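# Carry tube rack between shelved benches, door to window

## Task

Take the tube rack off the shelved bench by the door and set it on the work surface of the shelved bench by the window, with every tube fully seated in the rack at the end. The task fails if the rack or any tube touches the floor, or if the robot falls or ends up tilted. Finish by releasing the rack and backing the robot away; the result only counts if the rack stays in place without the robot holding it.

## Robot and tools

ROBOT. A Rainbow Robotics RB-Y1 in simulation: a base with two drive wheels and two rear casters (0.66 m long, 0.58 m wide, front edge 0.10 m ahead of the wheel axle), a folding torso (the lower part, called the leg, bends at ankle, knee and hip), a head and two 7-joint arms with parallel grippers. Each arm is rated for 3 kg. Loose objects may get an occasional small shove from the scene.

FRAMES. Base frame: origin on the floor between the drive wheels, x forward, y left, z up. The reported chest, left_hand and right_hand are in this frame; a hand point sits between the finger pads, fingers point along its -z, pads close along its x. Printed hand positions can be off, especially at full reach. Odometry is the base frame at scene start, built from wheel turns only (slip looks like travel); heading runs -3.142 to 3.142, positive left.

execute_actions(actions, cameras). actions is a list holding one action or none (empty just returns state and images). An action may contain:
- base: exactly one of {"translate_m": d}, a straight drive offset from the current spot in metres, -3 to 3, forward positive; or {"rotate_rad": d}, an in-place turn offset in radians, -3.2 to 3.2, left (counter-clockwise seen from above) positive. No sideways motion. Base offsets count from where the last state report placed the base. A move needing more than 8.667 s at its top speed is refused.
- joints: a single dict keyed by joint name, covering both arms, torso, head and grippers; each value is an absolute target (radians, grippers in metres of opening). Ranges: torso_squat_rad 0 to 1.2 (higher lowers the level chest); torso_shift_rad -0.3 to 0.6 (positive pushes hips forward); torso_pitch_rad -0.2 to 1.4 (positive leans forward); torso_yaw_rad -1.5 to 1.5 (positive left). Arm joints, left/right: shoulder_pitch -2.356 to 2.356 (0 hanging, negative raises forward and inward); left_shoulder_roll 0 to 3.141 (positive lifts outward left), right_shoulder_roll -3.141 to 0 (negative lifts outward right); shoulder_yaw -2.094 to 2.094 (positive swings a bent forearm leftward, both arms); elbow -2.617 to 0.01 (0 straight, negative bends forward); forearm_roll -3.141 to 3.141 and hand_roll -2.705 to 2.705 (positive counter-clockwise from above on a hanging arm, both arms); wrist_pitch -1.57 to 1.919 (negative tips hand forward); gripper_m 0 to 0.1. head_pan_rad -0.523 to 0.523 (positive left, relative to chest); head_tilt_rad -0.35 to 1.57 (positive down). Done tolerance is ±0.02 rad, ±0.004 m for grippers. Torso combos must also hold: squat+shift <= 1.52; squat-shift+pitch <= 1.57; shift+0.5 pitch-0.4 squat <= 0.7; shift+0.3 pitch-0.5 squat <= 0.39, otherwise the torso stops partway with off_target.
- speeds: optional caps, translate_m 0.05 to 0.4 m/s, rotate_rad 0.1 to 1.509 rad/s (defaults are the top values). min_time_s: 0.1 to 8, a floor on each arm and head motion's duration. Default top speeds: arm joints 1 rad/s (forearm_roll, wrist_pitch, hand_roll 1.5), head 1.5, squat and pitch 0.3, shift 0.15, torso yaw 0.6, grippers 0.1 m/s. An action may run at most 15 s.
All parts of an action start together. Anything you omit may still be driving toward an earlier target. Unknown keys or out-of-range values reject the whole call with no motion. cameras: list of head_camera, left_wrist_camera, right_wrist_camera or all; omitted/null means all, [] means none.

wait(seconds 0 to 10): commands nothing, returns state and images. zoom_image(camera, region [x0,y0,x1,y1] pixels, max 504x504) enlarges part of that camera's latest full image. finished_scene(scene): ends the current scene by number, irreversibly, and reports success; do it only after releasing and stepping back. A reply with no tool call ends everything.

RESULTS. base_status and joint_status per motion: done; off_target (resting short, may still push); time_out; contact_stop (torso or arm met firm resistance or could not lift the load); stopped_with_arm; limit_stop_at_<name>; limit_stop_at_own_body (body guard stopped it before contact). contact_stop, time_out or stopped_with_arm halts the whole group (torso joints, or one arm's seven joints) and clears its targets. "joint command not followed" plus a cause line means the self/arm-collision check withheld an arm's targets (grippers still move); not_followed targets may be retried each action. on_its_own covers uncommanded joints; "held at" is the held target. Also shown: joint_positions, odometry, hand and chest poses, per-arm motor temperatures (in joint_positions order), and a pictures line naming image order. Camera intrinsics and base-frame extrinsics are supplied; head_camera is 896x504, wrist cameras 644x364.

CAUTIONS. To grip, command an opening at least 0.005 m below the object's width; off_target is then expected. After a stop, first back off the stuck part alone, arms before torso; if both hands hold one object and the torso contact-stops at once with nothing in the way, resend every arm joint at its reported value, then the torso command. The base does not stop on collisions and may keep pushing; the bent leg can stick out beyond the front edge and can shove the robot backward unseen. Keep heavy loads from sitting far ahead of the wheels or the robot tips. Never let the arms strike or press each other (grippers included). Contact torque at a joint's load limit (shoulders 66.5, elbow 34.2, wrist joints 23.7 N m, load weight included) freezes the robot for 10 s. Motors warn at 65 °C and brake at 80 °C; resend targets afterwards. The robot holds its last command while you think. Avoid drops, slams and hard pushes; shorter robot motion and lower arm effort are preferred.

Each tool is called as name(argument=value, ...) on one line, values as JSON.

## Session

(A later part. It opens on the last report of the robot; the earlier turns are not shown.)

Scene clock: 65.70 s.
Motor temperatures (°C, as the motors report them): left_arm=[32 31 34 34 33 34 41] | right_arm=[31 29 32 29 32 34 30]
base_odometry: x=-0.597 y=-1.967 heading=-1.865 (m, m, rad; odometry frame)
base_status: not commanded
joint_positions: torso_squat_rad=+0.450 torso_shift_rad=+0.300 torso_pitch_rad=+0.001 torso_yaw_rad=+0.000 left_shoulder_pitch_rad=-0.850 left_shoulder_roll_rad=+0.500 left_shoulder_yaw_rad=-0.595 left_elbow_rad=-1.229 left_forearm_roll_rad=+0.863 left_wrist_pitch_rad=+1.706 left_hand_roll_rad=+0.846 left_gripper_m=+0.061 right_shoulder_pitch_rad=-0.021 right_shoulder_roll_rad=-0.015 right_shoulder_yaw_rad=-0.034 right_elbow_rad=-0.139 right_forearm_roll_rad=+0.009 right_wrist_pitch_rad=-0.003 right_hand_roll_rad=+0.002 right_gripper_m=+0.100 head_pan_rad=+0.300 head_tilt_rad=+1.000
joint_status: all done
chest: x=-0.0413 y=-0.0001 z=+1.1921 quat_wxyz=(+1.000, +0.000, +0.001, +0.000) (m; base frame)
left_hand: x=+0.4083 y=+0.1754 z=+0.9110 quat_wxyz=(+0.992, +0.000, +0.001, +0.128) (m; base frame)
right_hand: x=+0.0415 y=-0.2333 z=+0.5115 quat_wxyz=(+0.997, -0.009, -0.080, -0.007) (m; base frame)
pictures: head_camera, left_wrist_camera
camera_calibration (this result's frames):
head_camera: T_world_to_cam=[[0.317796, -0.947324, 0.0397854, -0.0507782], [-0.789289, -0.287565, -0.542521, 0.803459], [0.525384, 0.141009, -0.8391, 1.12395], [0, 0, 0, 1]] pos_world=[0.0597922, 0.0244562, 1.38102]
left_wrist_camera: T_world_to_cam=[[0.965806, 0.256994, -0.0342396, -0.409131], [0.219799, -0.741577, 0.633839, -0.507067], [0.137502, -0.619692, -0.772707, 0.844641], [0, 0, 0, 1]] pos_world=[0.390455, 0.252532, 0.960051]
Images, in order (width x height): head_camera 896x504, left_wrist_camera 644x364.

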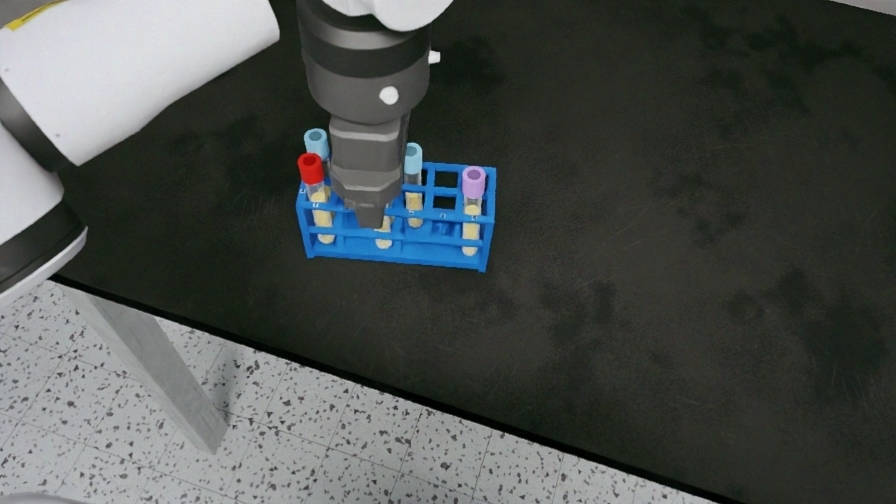

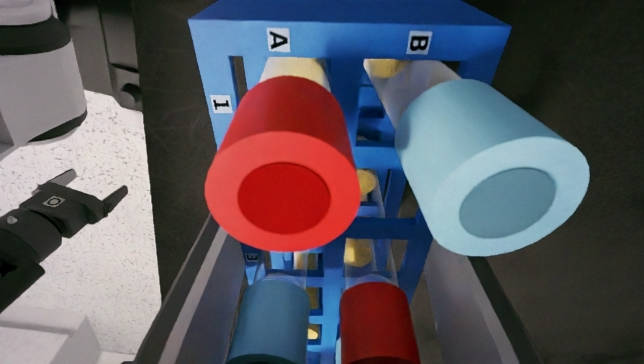

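execute_actions(actions=[{"base":{"translate_m":-2.05},"joints":{"torso_squat_rad":0.0,"torso_shift_rad":0.2,"left_shoulder_pitch_rad":-1.0,"left_forearm_roll_rad":0.947,"left_wrist_pitch_rad":1.82,"left_hand_roll_rad":0.66,"head_pan_rad":0.1,"head_tilt_rad":0.75},"min_time_s":3}], cameras=["head_camera","left_wrist_camera"])

execute_actions(actions=[{"base":{"rotate_rad":3.155},"speeds":{"rotate_rad":1.0}}], cameras=["head_camera"])

execute_actions(actions=[{"base":{"translate_m":1.35}}], cameras=["head_camera","left_wrist_camera"])

Scene clock: 77.63 s.
Motor temperatures (°C, as the motors report them): left_arm=[32 31 34 34 33 34 41] | right_arm=[31 29 32 29 32 34 30]
base_odometry: x=-0.003 y=-0.004 heading=-1.864 (m, m, rad; odometry frame)
base_status: done
joint_positions: torso_squat_rad=+0.000 torso_shift_rad=+0.200 torso_pitch_rad=+0.001 torso_yaw_rad=+0.000 left_shoulder_pitch_rad=-0.999 left_shoulder_roll_rad=+0.500 left_shoulder_yaw_rad=-0.595 left_elbow_rad=-1.229 left_forearm_roll_rad=+0.947 left_wrist_pitch_rad=+1.820 left_hand_roll_rad=+0.660 left_gripper_m=+0.061 right_shoulder_pitch_rad=-0.021 right_shoulder_roll_rad=-0.015 right_shoulder_yaw_rad=-0.034 right_elbow_rad=-0.139 right_forearm_roll_rad=+0.009 right_wrist_pitch_rad=-0.003 right_hand_roll_rad=+0.002 right_gripper_m=+0.100 head_pan_rad=+0.100 head_tilt_rad=+0.750
joint_status: all done
chest: x=-0.0885 y=-0.0001 z=+1.2760 quat_wxyz=(+1.000, +0.000, +0.001, +0.000) (m; base frame)
left_hand: x=+0.3720 y=+0.1519 z=+1.0590 quat_wxyz=(+1.000, +0.000, +0.001, +0.001) (m; base frame)
right_hand: x=-0.0058 y=-0.2333 z=+0.5953 quat_wxyz=(+0.997, -0.009, -0.080, -0.007) (m; base frame)
pictures: head_camera, left_wrist_camera
camera_calibration (this result's frames):
head_camera: T_world_to_cam=[[0.112628, -0.992635, 0.0446273, -0.0598518], [-0.67129, -0.109127, -0.733117, 1.10086], [0.732587, 0.0526115, -0.678637, 0.996017], [0, 0, 0, 1]] pos_world=[0.0160698, 0.0083207, 1.48567]
left_wrist_camera: T_world_to_cam=[[0.99938, 0.00679221, -0.0345523, -0.33718], [0.0271841, -0.772525, 0.634402, -0.534552], [-0.0223835, -0.634948, -0.772231, 1.01076], [0, 0, 0, 1]] pos_world=[0.374127, 0.231115, 1.10801]
Images, in order (width x height): head_camera 896x504, left_wrist_camera 644x364.

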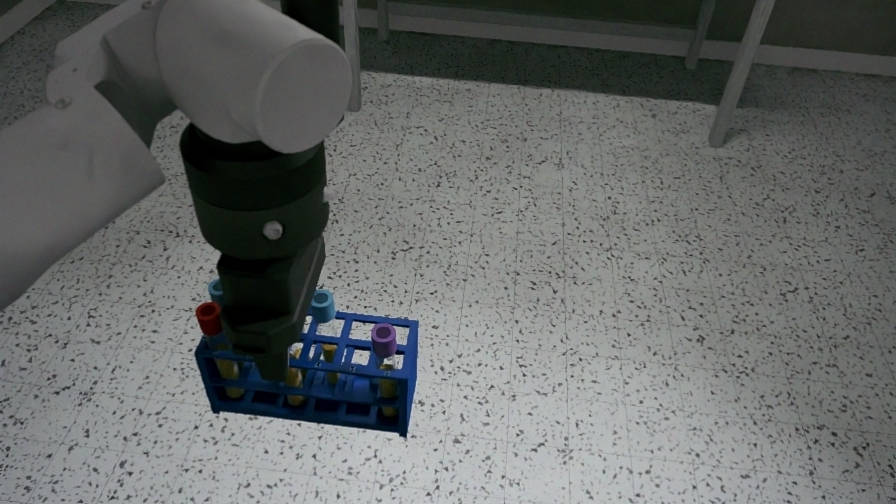

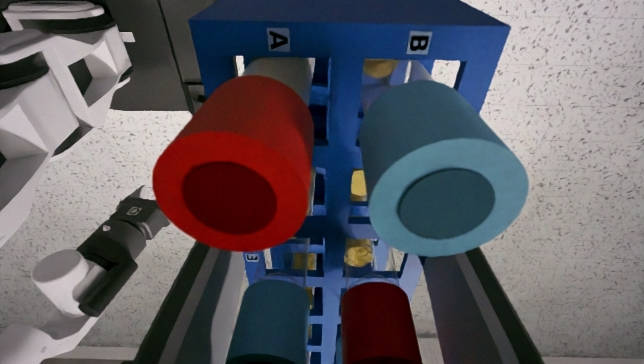

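Scene clock: 83.13 s.
Motor temperatures (°C, as the motors report them): left_arm=[32 31 34 34 33 34 41] | right_arm=[31 29 32 29 32 34 30]
base_odometry: x=-0.003 y=-0.004 heading=+1.290 (m, m, rad; odometry frame)
base_status: done
joint_positions: torso_squat_rad=+0.000 torso_shift_rad=+0.200 torso_pitch_rad=+0.001 torso_yaw_rad=+0.000 left_shoulder_pitch_rad=-0.999 left_shoulder_roll_rad=+0.500 left_shoulder_yaw_rad=-0.595 left_elbow_rad=-1.229 left_forearm_roll_rad=+0.947 left_wrist_pitch_rad=+1.820 left_hand_roll_rad=+0.660 left_gripper_m=+0.061 right_shoulder_pitch_rad=-0.021 right_shoulder_roll_rad=-0.015 right_shoulder_yaw_rad=-0.034 right_elbow_rad=-0.139 right_forearm_roll_rad=+0.009 right_wrist_pitch_rad=-0.003 right_hand_roll_rad=+0.002 right_gripper_m=+0.100 head_pan_rad=+0.100 head_tilt_rad=+0.750
joint_status: not commanded
chest: x=-0.0885 y=-0.0001 z=+1.2760 quat_wxyz=(+1.000, +0.000, +0.001, +0.000) (m; base frame)
left_hand: x=+0.3721 y=+0.1520 z=+1.0591 quat_wxyz=(+1.000, +0.000, +0.001, +0.001) (m; base frame)
right_hand: x=-0.0058 y=-0.2333 z=+0.5953 quat_wxyz=(+0.997, -0.009, -0.080, -0.007) (m; base frame)
pictures: head_camera
camera_calibration (this result's frames):
head_camera: T_world_to_cam=[[0.112619, -0.992635, 0.0446473, -0.0598684], [-0.671292, -0.109136, -0.733114, 1.10086], [0.732587, 0.0525913, -0.678638, 0.996019], [0, 0, 0, 1]] pos_world=[0.0160705, 0.00833378, 1.48567]
Images, in order (width x height): head_camera 896x504.

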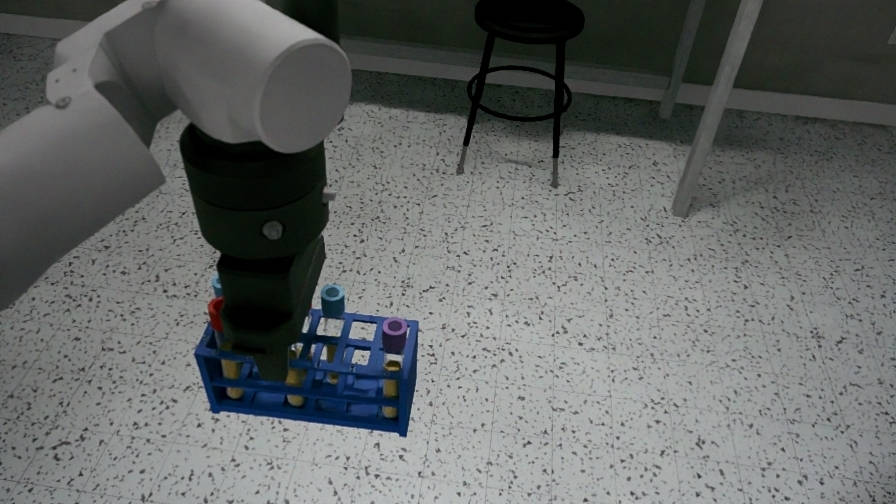

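Scene clock: 88.07 s.
Motor temperatures (°C, as the motors report them): left_arm=[32 31 34 34 33 34 41] | right_arm=[31 29 32 29 32 34 30]
base_odometry: x=+0.371 y=+1.293 heading=+1.291 (m, m, rad; odometry frame)
base_status: done
joint_positions: torso_squat_rad=+0.000 torso_shift_rad=+0.200 torso_pitch_rad=+0.001 torso_yaw_rad=+0.000 left_shoulder_pitch_rad=-1.000 left_shoulder_roll_rad=+0.500 left_shoulder_yaw_rad=-0.595 left_elbow_rad=-1.229 left_forearm_roll_rad=+0.947 left_wrist_pitch_rad=+1.820 left_hand_roll_rad=+0.660 left_gripper_m=+0.061 right_shoulder_pitch_rad=-0.021 right_shoulder_roll_rad=-0.015 right_shoulder_yaw_rad=-0.034 right_elbow_rad=-0.139 right_forearm_roll_rad=+0.009 right_wrist_pitch_rad=-0.003 right_hand_roll_rad=+0.002 right_gripper_m=+0.100 head_pan_rad=+0.100 head_tilt_rad=+0.750
joint_status: not commanded
chest: x=-0.0885 y=-0.0001 z=+1.2760 quat_wxyz=(+1.000, +0.000, +0.001, +0.000) (m; base frame)
left_hand: x=+0.3721 y=+0.1519 z=+1.0590 quat_wxyz=(+1.000, +0.000, +0.001, +0.001) (m; base frame)
right_hand: x=-0.0057 y=-0.2333 z=+0.5954 quat_wxyz=(+0.997, -0.009, -0.080, -0.007) (m; base frame)
pictures: head_camera, left_wrist_camera
camera_calibration (this result's frames):
head_camera: T_world_to_cam=[[0.112623, -0.992635, 0.0446372, -0.0598597], [-0.671362, -0.109136, -0.73305, 1.1008], [0.732523, 0.0525905, -0.678708, 0.996069], [0, 0, 0, 1]] pos_world=[0.0161323, 0.00833395, 1.48565]
left_wrist_camera: T_world_to_cam=[[0.999382, 0.00680252, -0.0344864, -0.337324], [0.0271494, -0.772547, 0.634377, -0.534504], [-0.022327, -0.634921, -0.772254, 1.0108], [0, 0, 0, 1]] pos_world=[0.374195, 0.23114, 1.10804]
Images, in order (width x height): head_camera 896x504, left_wrist_camera 644x364.

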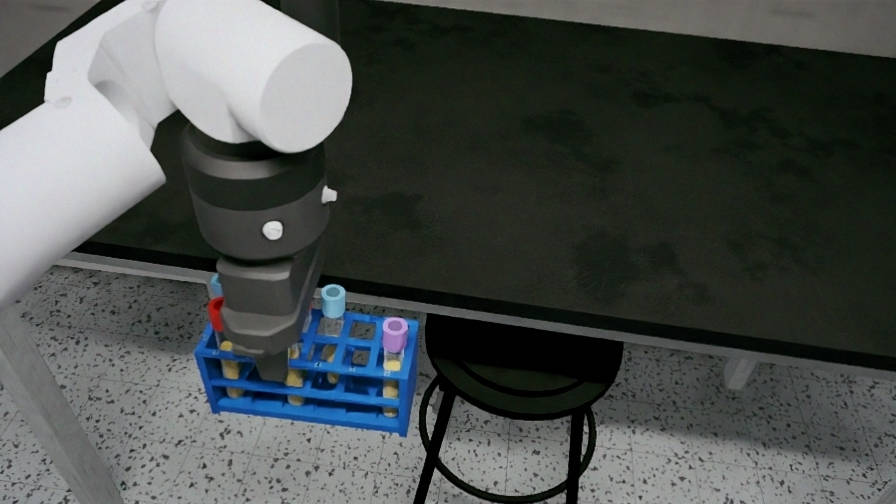

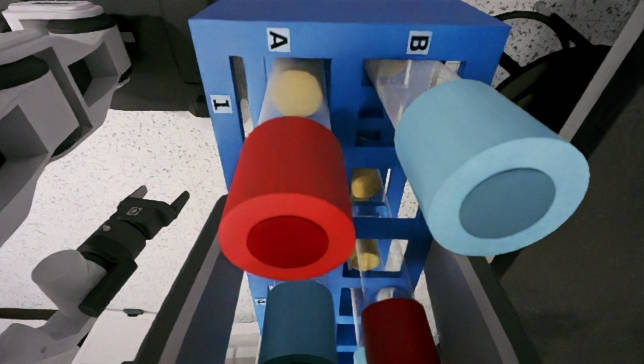

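execute_actions(actions=[{"base":{"translate_m":0.37},"joints":{"head_tilt_rad":0.95}}], cameras=["head_camera"])

Scene clock: 91.50 s.
Motor temperatures (°C, as the motors report them): left_arm=[32 31 34 34 33 34 41] | right_arm=[31 29 32 29 32 34 30]
base_odometry: x=+0.473 y=+1.649 heading=+1.291 (m, m, rad; odometry frame)
base_status: done
joint_positions: torso_squat_rad=+0.000 torso_shift_rad=+0.200 torso_pitch_rad=+0.001 torso_yaw_rad=+0.000 left_shoulder_pitch_rad=-1.000 left_shoulder_roll_rad=+0.500 left_shoulder_yaw_rad=-0.595 left_elbow_rad=-1.229 left_forearm_roll_rad=+0.947 left_wrist_pitch_rad=+1.820 left_hand_roll_rad=+0.660 left_gripper_m=+0.061 right_shoulder_pitch_rad=-0.021 right_shoulder_roll_rad=-0.015 right_shoulder_yaw_rad=-0.034 right_elbow_rad=-0.139 right_forearm_roll_rad=+0.009 right_wrist_pitch_rad=-0.003 right_hand_roll_rad=+0.002 right_gripper_m=+0.100 head_pan_rad=+0.100 head_tilt_rad=+0.950
joint_status: all done
chest: x=-0.0885 y=-0.0001 z=+1.2760 quat_wxyz=(+1.000, +0.000, +0.001, +0.000) (m; base frame)
left_hand: x=+0.3721 y=+0.1519 z=+1.0590 quat_wxyz=(+1.000, +0.000, +0.001, +0.001) (m; base frame)
right_hand: x=-0.0057 y=-0.2333 z=+0.5953 quat_wxyz=(+0.997, -0.009, -0.080, -0.007) (m; base frame)
pictures: head_camera
camera_calibration (this result's frames):
head_camera: T_world_to_cam=[[0.121306, -0.991761, 0.0411642, -0.0541619], [-0.802755, -0.122411, -0.58361, 0.871543], [0.583841, 0.0377504, -0.81099, 1.18145], [0, 0, 0, 1]] pos_world=[0.0164282, 0.00837071, 1.46901]
Images, in order (width x height): head_camera 896x504.

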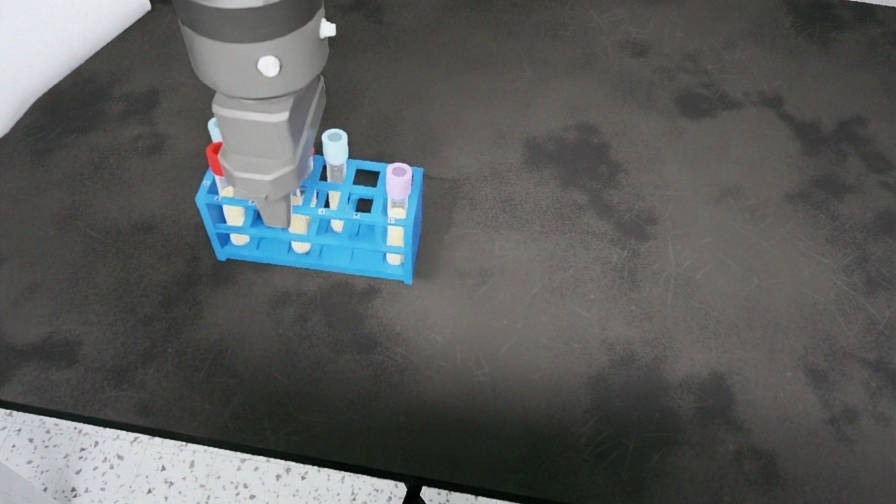

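execute_actions(actions=[{"joints":{"torso_squat_rad":0.33}}], cameras=["head_camera","left_wrist_camera"])

execute_actions(actions=[{"joints":{"torso_squat_rad":0.36}}], cameras=["head_camera","left_wrist_camera"])

Scene clock: 95.07 s.
Motor temperatures (°C, as the motors report them): left_arm=[32 31 34 34 33 34 41] | right_arm=[31 29 32 29 32 34 30]
base_odometry: x=+0.473 y=+1.649 heading=+1.291 (m, m, rad; odometry frame)
base_status: not commanded
joint_positions: torso_squat_rad=+0.330 torso_shift_rad=+0.200 torso_pitch_rad=+0.001 torso_yaw_rad=+0.000 left_shoulder_pitch_rad=-1.000 left_shoulder_roll_rad=+0.500 left_shoulder_yaw_rad=-0.595 left_elbow_rad=-1.229 left_forearm_roll_rad=+0.947 left_wrist_pitch_rad=+1.820 left_hand_roll_rad=+0.660 left_gripper_m=+0.061 right_shoulder_pitch_rad=-0.021 right_shoulder_roll_rad=-0.015 right_shoulder_yaw_rad=-0.034 right_elbow_rad=-0.139 right_forearm_roll_rad=+0.009 right_wrist_pitch_rad=-0.003 right_hand_roll_rad=+0.002 right_gripper_m=+0.100 head_pan_rad=+0.100 head_tilt_rad=+0.950
joint_status: all done
chest: x=-0.0961 y=-0.0001 z=+1.2389 quat_wxyz=(+1.000, +0.000, +0.001, +0.000) (m; base frame)
left_hand: x=+0.3646 y=+0.1519 z=+1.0221 quat_wxyz=(+1.000, +0.000, +0.001, +0.001) (m; base frame)
right_hand: x=-0.0131 y=-0.2333 z=+0.5584 quat_wxyz=(+0.997, -0.009, -0.080, -0.007) (m; base frame)
pictures: head_camera, left_wrist_camera
camera_calibration (this result's frames):
head_camera: T_world_to_cam=[[0.121297, -0.991761, 0.0411905, -0.0517515], [-0.80263, -0.122411, -0.583781, 0.844055], [0.584014, 0.0377502, -0.810865, 1.15573], [0, 0, 0, 1]] pos_world=[0.00877614, 0.00836766, 1.43202]
left_wrist_camera: T_world_to_cam=[[0.999389, 0.00678458, -0.0342757, -0.331279], [0.0270016, -0.772555, 0.634373, -0.510827], [-0.0221759, -0.634911, -0.772267, 0.982067], [0, 0, 0, 1]] pos_world=[0.366648, 0.231131, 1.07112]
Images, in order (width x height): head_camera 896x504, left_wrist_camera 644x364.

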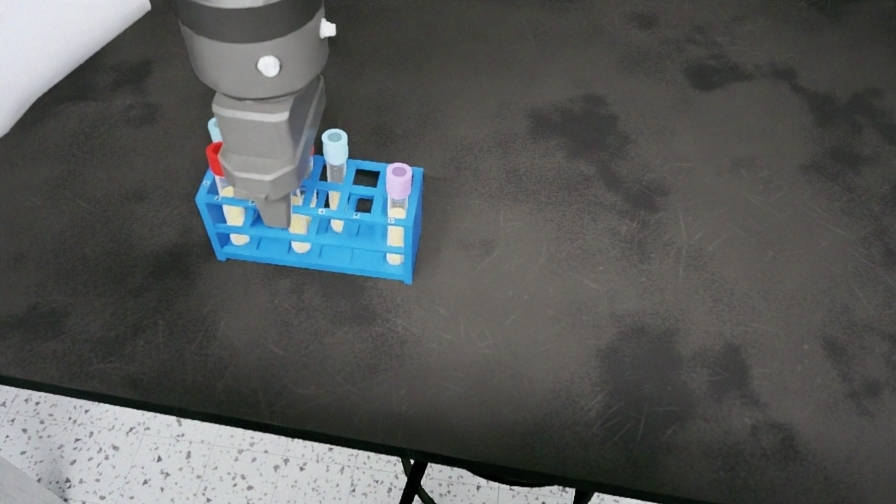

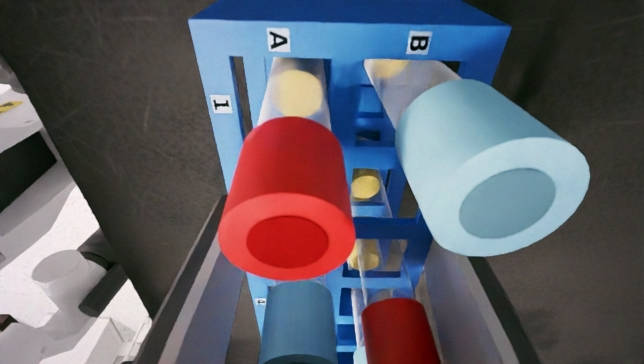

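Scene clock: 95.80 s.
Motor temperatures (°C, as the motors report them): left_arm=[32 31 34 34 33 34 41] | right_arm=[31 29 32 29 32 34 30]
base_odometry: x=+0.473 y=+1.649 heading=+1.291 (m, m, rad; odometry frame)
base_status: not commanded
joint_positions: torso_squat_rad=+0.360 torso_shift_rad=+0.200 torso_pitch_rad=+0.001 torso_yaw_rad=+0.000 left_shoulder_pitch_rad=-1.000 left_shoulder_roll_rad=+0.500 left_shoulder_yaw_rad=-0.595 left_elbow_rad=-1.229 left_forearm_roll_rad=+0.947 left_wrist_pitch_rad=+1.820 left_hand_roll_rad=+0.660 left_gripper_m=+0.061 right_shoulder_pitch_rad=-0.021 right_shoulder_roll_rad=-0.015 right_shoulder_yaw_rad=-0.034 right_elbow_rad=-0.139 right_forearm_roll_rad=+0.009 right_wrist_pitch_rad=-0.003 right_hand_roll_rad=+0.002 right_gripper_m=+0.100 head_pan_rad=+0.100 head_tilt_rad=+0.950
joint_status: all done
chest: x=-0.0975 y=-0.0001 z=+1.2320 quat_wxyz=(+1.000, +0.000, +0.001, +0.000) (m; base frame)
left_hand: x=+0.3631 y=+0.1519 z=+1.0152 quat_wxyz=(+1.000, +0.000, +0.001, +0.001) (m; base frame)
right_hand: x=-0.0146 y=-0.2333 z=+0.5514 quat_wxyz=(+0.997, -0.009, -0.080, -0.007) (m; base frame)
pictures: head_camera, left_wrist_camera
camera_calibration (this result's frames):
head_camera: T_world_to_cam=[[0.121296, -0.991761, 0.0411933, -0.0512957], [-0.802616, -0.122412, -0.5838, 0.838871], [0.584033, 0.0377504, -0.810852, 1.15091], [0, 0, 0, 1]] pos_world=[0.00734198, 0.00836695, 1.42507]
left_wrist_camera: T_world_to_cam=[[0.99939, 0.00678381, -0.0342521, -0.330118], [0.0269859, -0.772557, 0.634372, -0.506375], [-0.0221582, -0.63491, -0.772269, 0.976666], [0, 0, 0, 1]] pos_world=[0.365223, 0.231131, 1.06417]
Images, in order (width x height): head_camera 896x504, left_wrist_camera 644x364.

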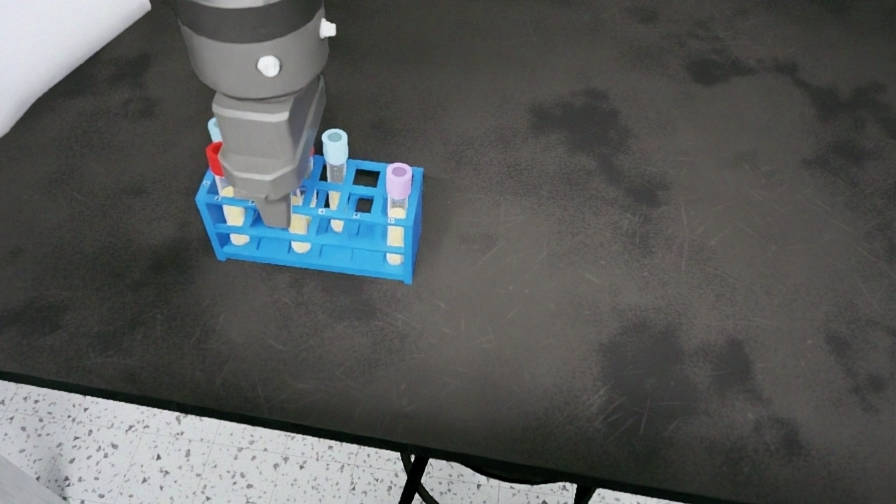

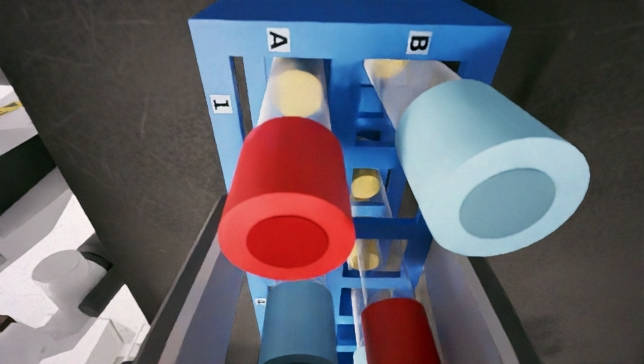

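execute_actions(actions=[{"joints":{"torso_squat_rad":0.385}}], cameras=["head_camera","left_wrist_camera"])

Scene clock: 97.73 s.
Motor temperatures (°C, as the motors report them): left_arm=[32 31 34 34 33 34 41] | right_arm=[31 29 32 29 32 34 30]
base_odometry: x=+0.473 y=+1.649 heading=+1.291 (m, m, rad; odometry frame)
base_status: not commanded
joint_positions: torso_squat_rad=+0.385 torso_shift_rad=+0.200 torso_pitch_rad=+0.000 torso_yaw_rad=+0.000 left_shoulder_pitch_rad=-1.002 left_shoulder_roll_rad=+0.500 left_shoulder_yaw_rad=-0.595 left_elbow_rad=-1.230 left_forearm_roll_rad=+0.947 left_wrist_pitch_rad=+1.820 left_hand_roll_rad=+0.660 left_gripper_m=+0.061 right_shoulder_pitch_rad=-0.021 right_shoulder_roll_rad=-0.015 right_shoulder_yaw_rad=-0.034 right_elbow_rad=-0.139 right_forearm_roll_rad=+0.009 right_wrist_pitch_rad=-0.003 right_hand_roll_rad=+0.002 right_gripper_m=+0.100 head_pan_rad=+0.100 head_tilt_rad=+0.950
joint_status: all done
chest: x=-0.0992 y=-0.0001 z=+1.2258 quat_wxyz=(+1.000, +0.000, +0.000, +0.000) (m; base frame)
left_hand: x=+0.3624 y=+0.1518 z=+1.0106 quat_wxyz=(+1.000, +0.000, -0.001, +0.001) (m; base frame)
right_hand: x=-0.0158 y=-0.2333 z=+0.5452 quat_wxyz=(+0.997, -0.009, -0.081, -0.007) (m; base frame)
pictures: head_camera, left_wrist_camera
camera_calibration (this result's frames):
head_camera: T_world_to_cam=[[0.121268, -0.991763, 0.0412348, -0.0509041], [-0.802175, -0.122385, -0.584412, 0.834673], [0.584645, 0.0377931, -0.810408, 1.14637], [0, 0, 0, 1]] pos_world=[0.0055052, 0.00834129, 1.41892]
left_wrist_camera: T_world_to_cam=[[0.999514, 0.00639463, -0.0305242, -0.333274], [0.024324, -0.772395, 0.634676, -0.502932], [-0.0195182, -0.63511, -0.772175, 0.972012], [0, 0, 0, 1]] pos_world=[0.364317, 0.231003, 1.05959]
Images, in order (width x height): head_camera 896x504, left_wrist_camera 644x364.

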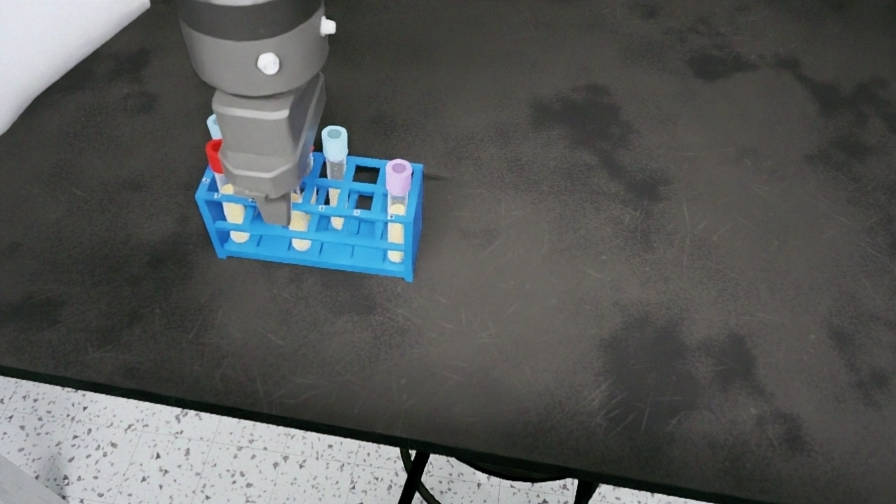

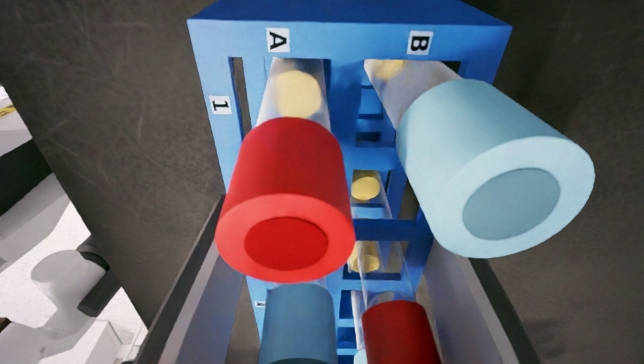

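execute_actions(actions=[{"joints":{"left_gripper_m":0.1}}], cameras=[])

execute_actions(actions=[{"joints":{"torso_squat_rad":0.0,"torso_shift_rad":0.19,"left_shoulder_pitch_rad":-1.1,"left_forearm_roll_rad":1.005,"left_wrist_pitch_rad":1.895,"left_hand_roll_rad":0.70},"min_time_s":1.5}], cameras=["head_camera","left_wrist_camera"])

Scene clock: 102.80 s.
Motor temperatures (°C, as the motors report them): left_arm=[32 31 34 34 33 34 41] | right_arm=[31 29 32 29 32 34 30]
base_odometry: x=+0.473 y=+1.649 heading=+1.291 (m, m, rad; odometry frame)
base_status: not commanded
joint_positions: torso_squat_rad=+0.385 torso_shift_rad=+0.200 torso_pitch_rad=+0.001 torso_yaw_rad=+0.000 left_shoulder_pitch_rad=-1.000 left_shoulder_roll_rad=+0.500 left_shoulder_yaw_rad=-0.595 left_elbow_rad=-1.229 left_forearm_roll_rad=+0.947 left_wrist_pitch_rad=+1.820 left_hand_roll_rad=+0.660 left_gripper_m=+0.100 right_shoulder_pitch_rad=-0.021 right_shoulder_roll_rad=-0.015 right_shoulder_yaw_rad=-0.034 right_elbow_rad=-0.139 right_forearm_roll_rad=+0.009 right_wrist_pitch_rad=-0.003 right_hand_roll_rad=+0.002 right_gripper_m=+0.100 head_pan_rad=+0.100 head_tilt_rad=+0.950
joint_status: all done
chest: x=-0.0988 y=-0.0001 z=+1.2258 quat_wxyz=(+1.000, +0.000, +0.000, +0.000) (m; base frame)
left_hand: x=+0.3621 y=+0.1521 z=+1.0094 quat_wxyz=(+1.000, +0.000, +0.000, +0.001) (m; base frame)
right_hand: x=-0.0158 y=-0.2333 z=+0.5452 quat_wxyz=(+0.997, -0.009, -0.080, -0.007) (m; base frame)
pictures: none
No camera images: the call's "cameras" was empty. Leave "cameras" out to get every camera's image.

Scene clock: 104.87 s.
Motor temperatures (°C, as the motors report them): left_arm=[32 31 34 34 33 34 41] | right_arm=[31 29 32 29 32 34 30]
base_odometry: x=+0.473 y=+1.649 heading=+1.291 (m, m, rad; odometry frame)
base_status: not commanded
joint_positions: torso_squat_rad=+0.000 torso_shift_rad=+0.190 torso_pitch_rad=+0.001 torso_yaw_rad=+0.000 left_shoulder_pitch_rad=-1.100 left_shoulder_roll_rad=+0.500 left_shoulder_yaw_rad=-0.595 left_elbow_rad=-1.229 left_forearm_roll_rad=+1.005 left_wrist_pitch_rad=+1.895 left_hand_roll_rad=+0.700 left_gripper_m=+0.100 right_shoulder_pitch_rad=-0.021 right_shoulder_roll_rad=-0.015 right_shoulder_yaw_rad=-0.034 right_elbow_rad=-0.139 right_forearm_roll_rad=+0.009 right_wrist_pitch_rad=-0.003 right_hand_roll_rad=+0.002 right_gripper_m=+0.100 head_pan_rad=+0.100 head_tilt_rad=+0.950
joint_status: all done
chest: x=-0.0954 y=-0.0001 z=+1.2773 quat_wxyz=(+1.000, +0.000, +0.001, +0.000) (m; base frame)
left_hand: x=+0.3671 y=+0.1373 z=+1.1040 quat_wxyz=(+1.000, +0.002, +0.000, -0.004) (m; base frame)
right_hand: x=-0.0126 y=-0.2333 z=+0.5967 quat_wxyz=(+0.997, -0.009, -0.080, -0.007) (m; base frame)
pictures: head_camera, left_wrist_camera
camera_calibration (this result's frames):
head_camera: T_world_to_cam=[[0.121307, -0.991763, 0.0411244, -0.0533424], [-0.802719, -0.122386, -0.583664, 0.866854], [0.58389, 0.0377909, -0.810953, 1.18655], [0, 0, 0, 1]] pos_world=[0.00949602, 0.00834695, 1.47038]
left_wrist_camera: T_world_to_cam=[[0.999439, -0.00320278, -0.0333273, -0.330612], [0.0185617, -0.775431, 0.631159, -0.567092], [-0.0278645, -0.631424, -0.774937, 1.04058], [0, 0, 0, 1]] pos_world=[0.369948, 0.21625, 1.15329]
Images, in order (width x height): head_camera 896x504, left_wrist_camera 644x364.

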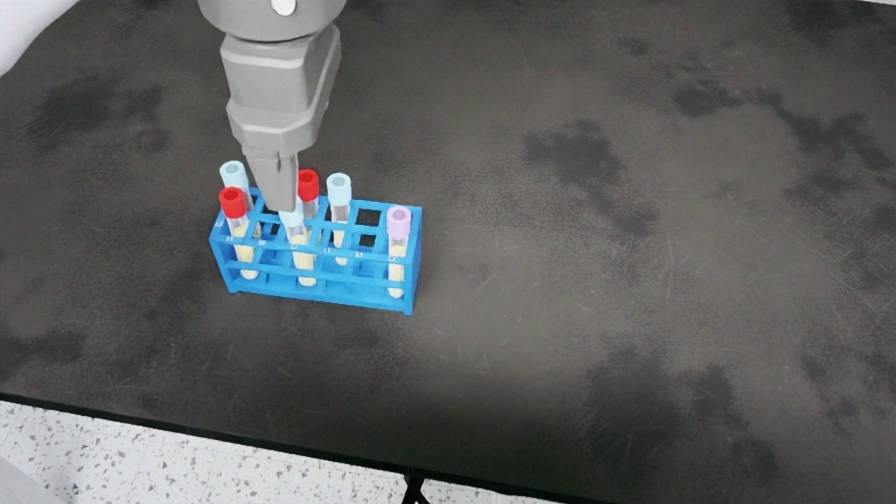

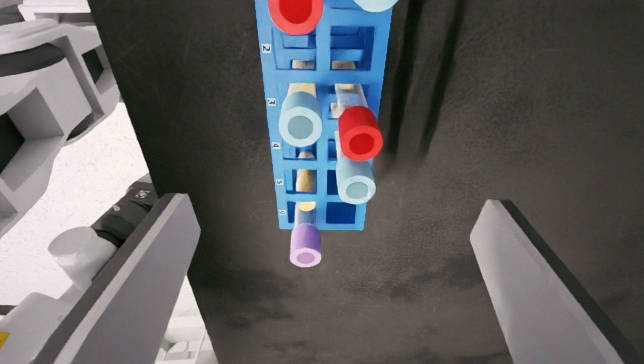

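execute_actions(actions=[{"base":{"translate_m":-0.5},"joints":{"head_tilt_rad":0.6,"torso_shift_rad":0.0}}], cameras=["head_camera"])

Scene clock: 108.27 s.
Motor temperatures (°C, as the motors report them): left_arm=[32 31 34 34 33 34 41] | right_arm=[31 29 32 29 32 34 30]
base_odometry: x=+0.335 y=+1.168 heading=+1.293 (m, m, rad; odometry frame)
base_status: done
joint_positions: torso_squat_rad=+0.000 torso_shift_rad=+0.000 torso_pitch_rad=+0.001 torso_yaw_rad=+0.000 left_shoulder_pitch_rad=-1.100 left_shoulder_roll_rad=+0.500 left_shoulder_yaw_rad=-0.595 left_elbow_rad=-1.229 left_forearm_roll_rad=+1.005 left_wrist_pitch_rad=+1.895 left_hand_roll_rad=+0.700 left_gripper_m=+0.100 right_shoulder_pitch_rad=-0.021 right_shoulder_roll_rad=-0.015 right_shoulder_yaw_rad=-0.034 right_elbow_rad=-0.139 right_forearm_roll_rad=+0.009 right_wrist_pitch_rad=-0.003 right_hand_roll_rad=+0.002 right_gripper_m=+0.100 head_pan_rad=+0.100 head_tilt_rad=+0.600
joint_status: all done
chest: x=-0.2277 y=-0.0001 z=+1.2899 quat_wxyz=(+1.000, +0.000, +0.001, +0.000) (m; base frame)
left_hand: x=+0.2349 y=+0.1372 z=+1.1167 quat_wxyz=(+1.000, +0.002, +0.000, -0.004) (m; base frame)
right_hand: x=-0.1449 y=-0.2333 z=+0.6093 quat_wxyz=(+0.997, -0.009, -0.080, -0.007) (m; base frame)
pictures: head_camera
camera_calibration (this result's frames):
head_camera: T_world_to_cam=[[0.10575, -0.993324, 0.0460972, -0.0483811], [-0.554593, -0.0973931, -0.826402, 1.18065], [0.825375, 0.0618265, -0.56119, 0.951516], [0, 0, 0, 1]] pos_world=[-0.125459, 0.00810049, 1.51191]
Images, in order (width x height): head_camera 896x504.

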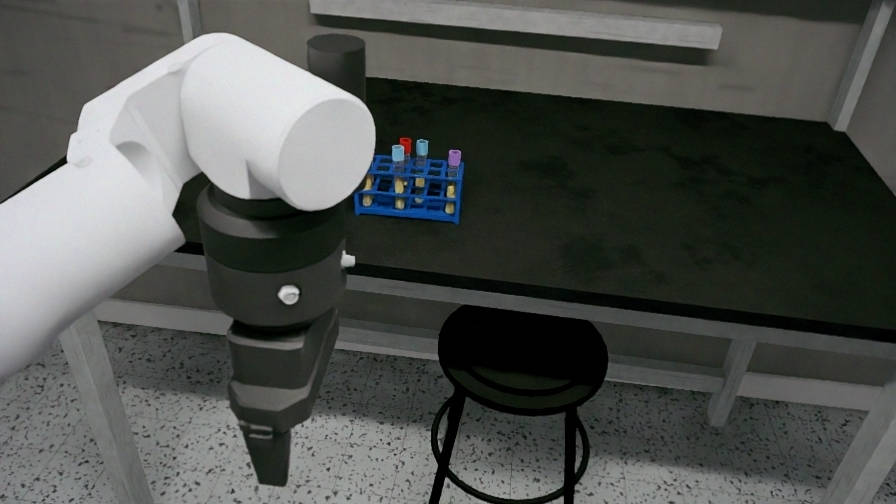

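finished_scene(scene=1)

The scene is finished: the task was done.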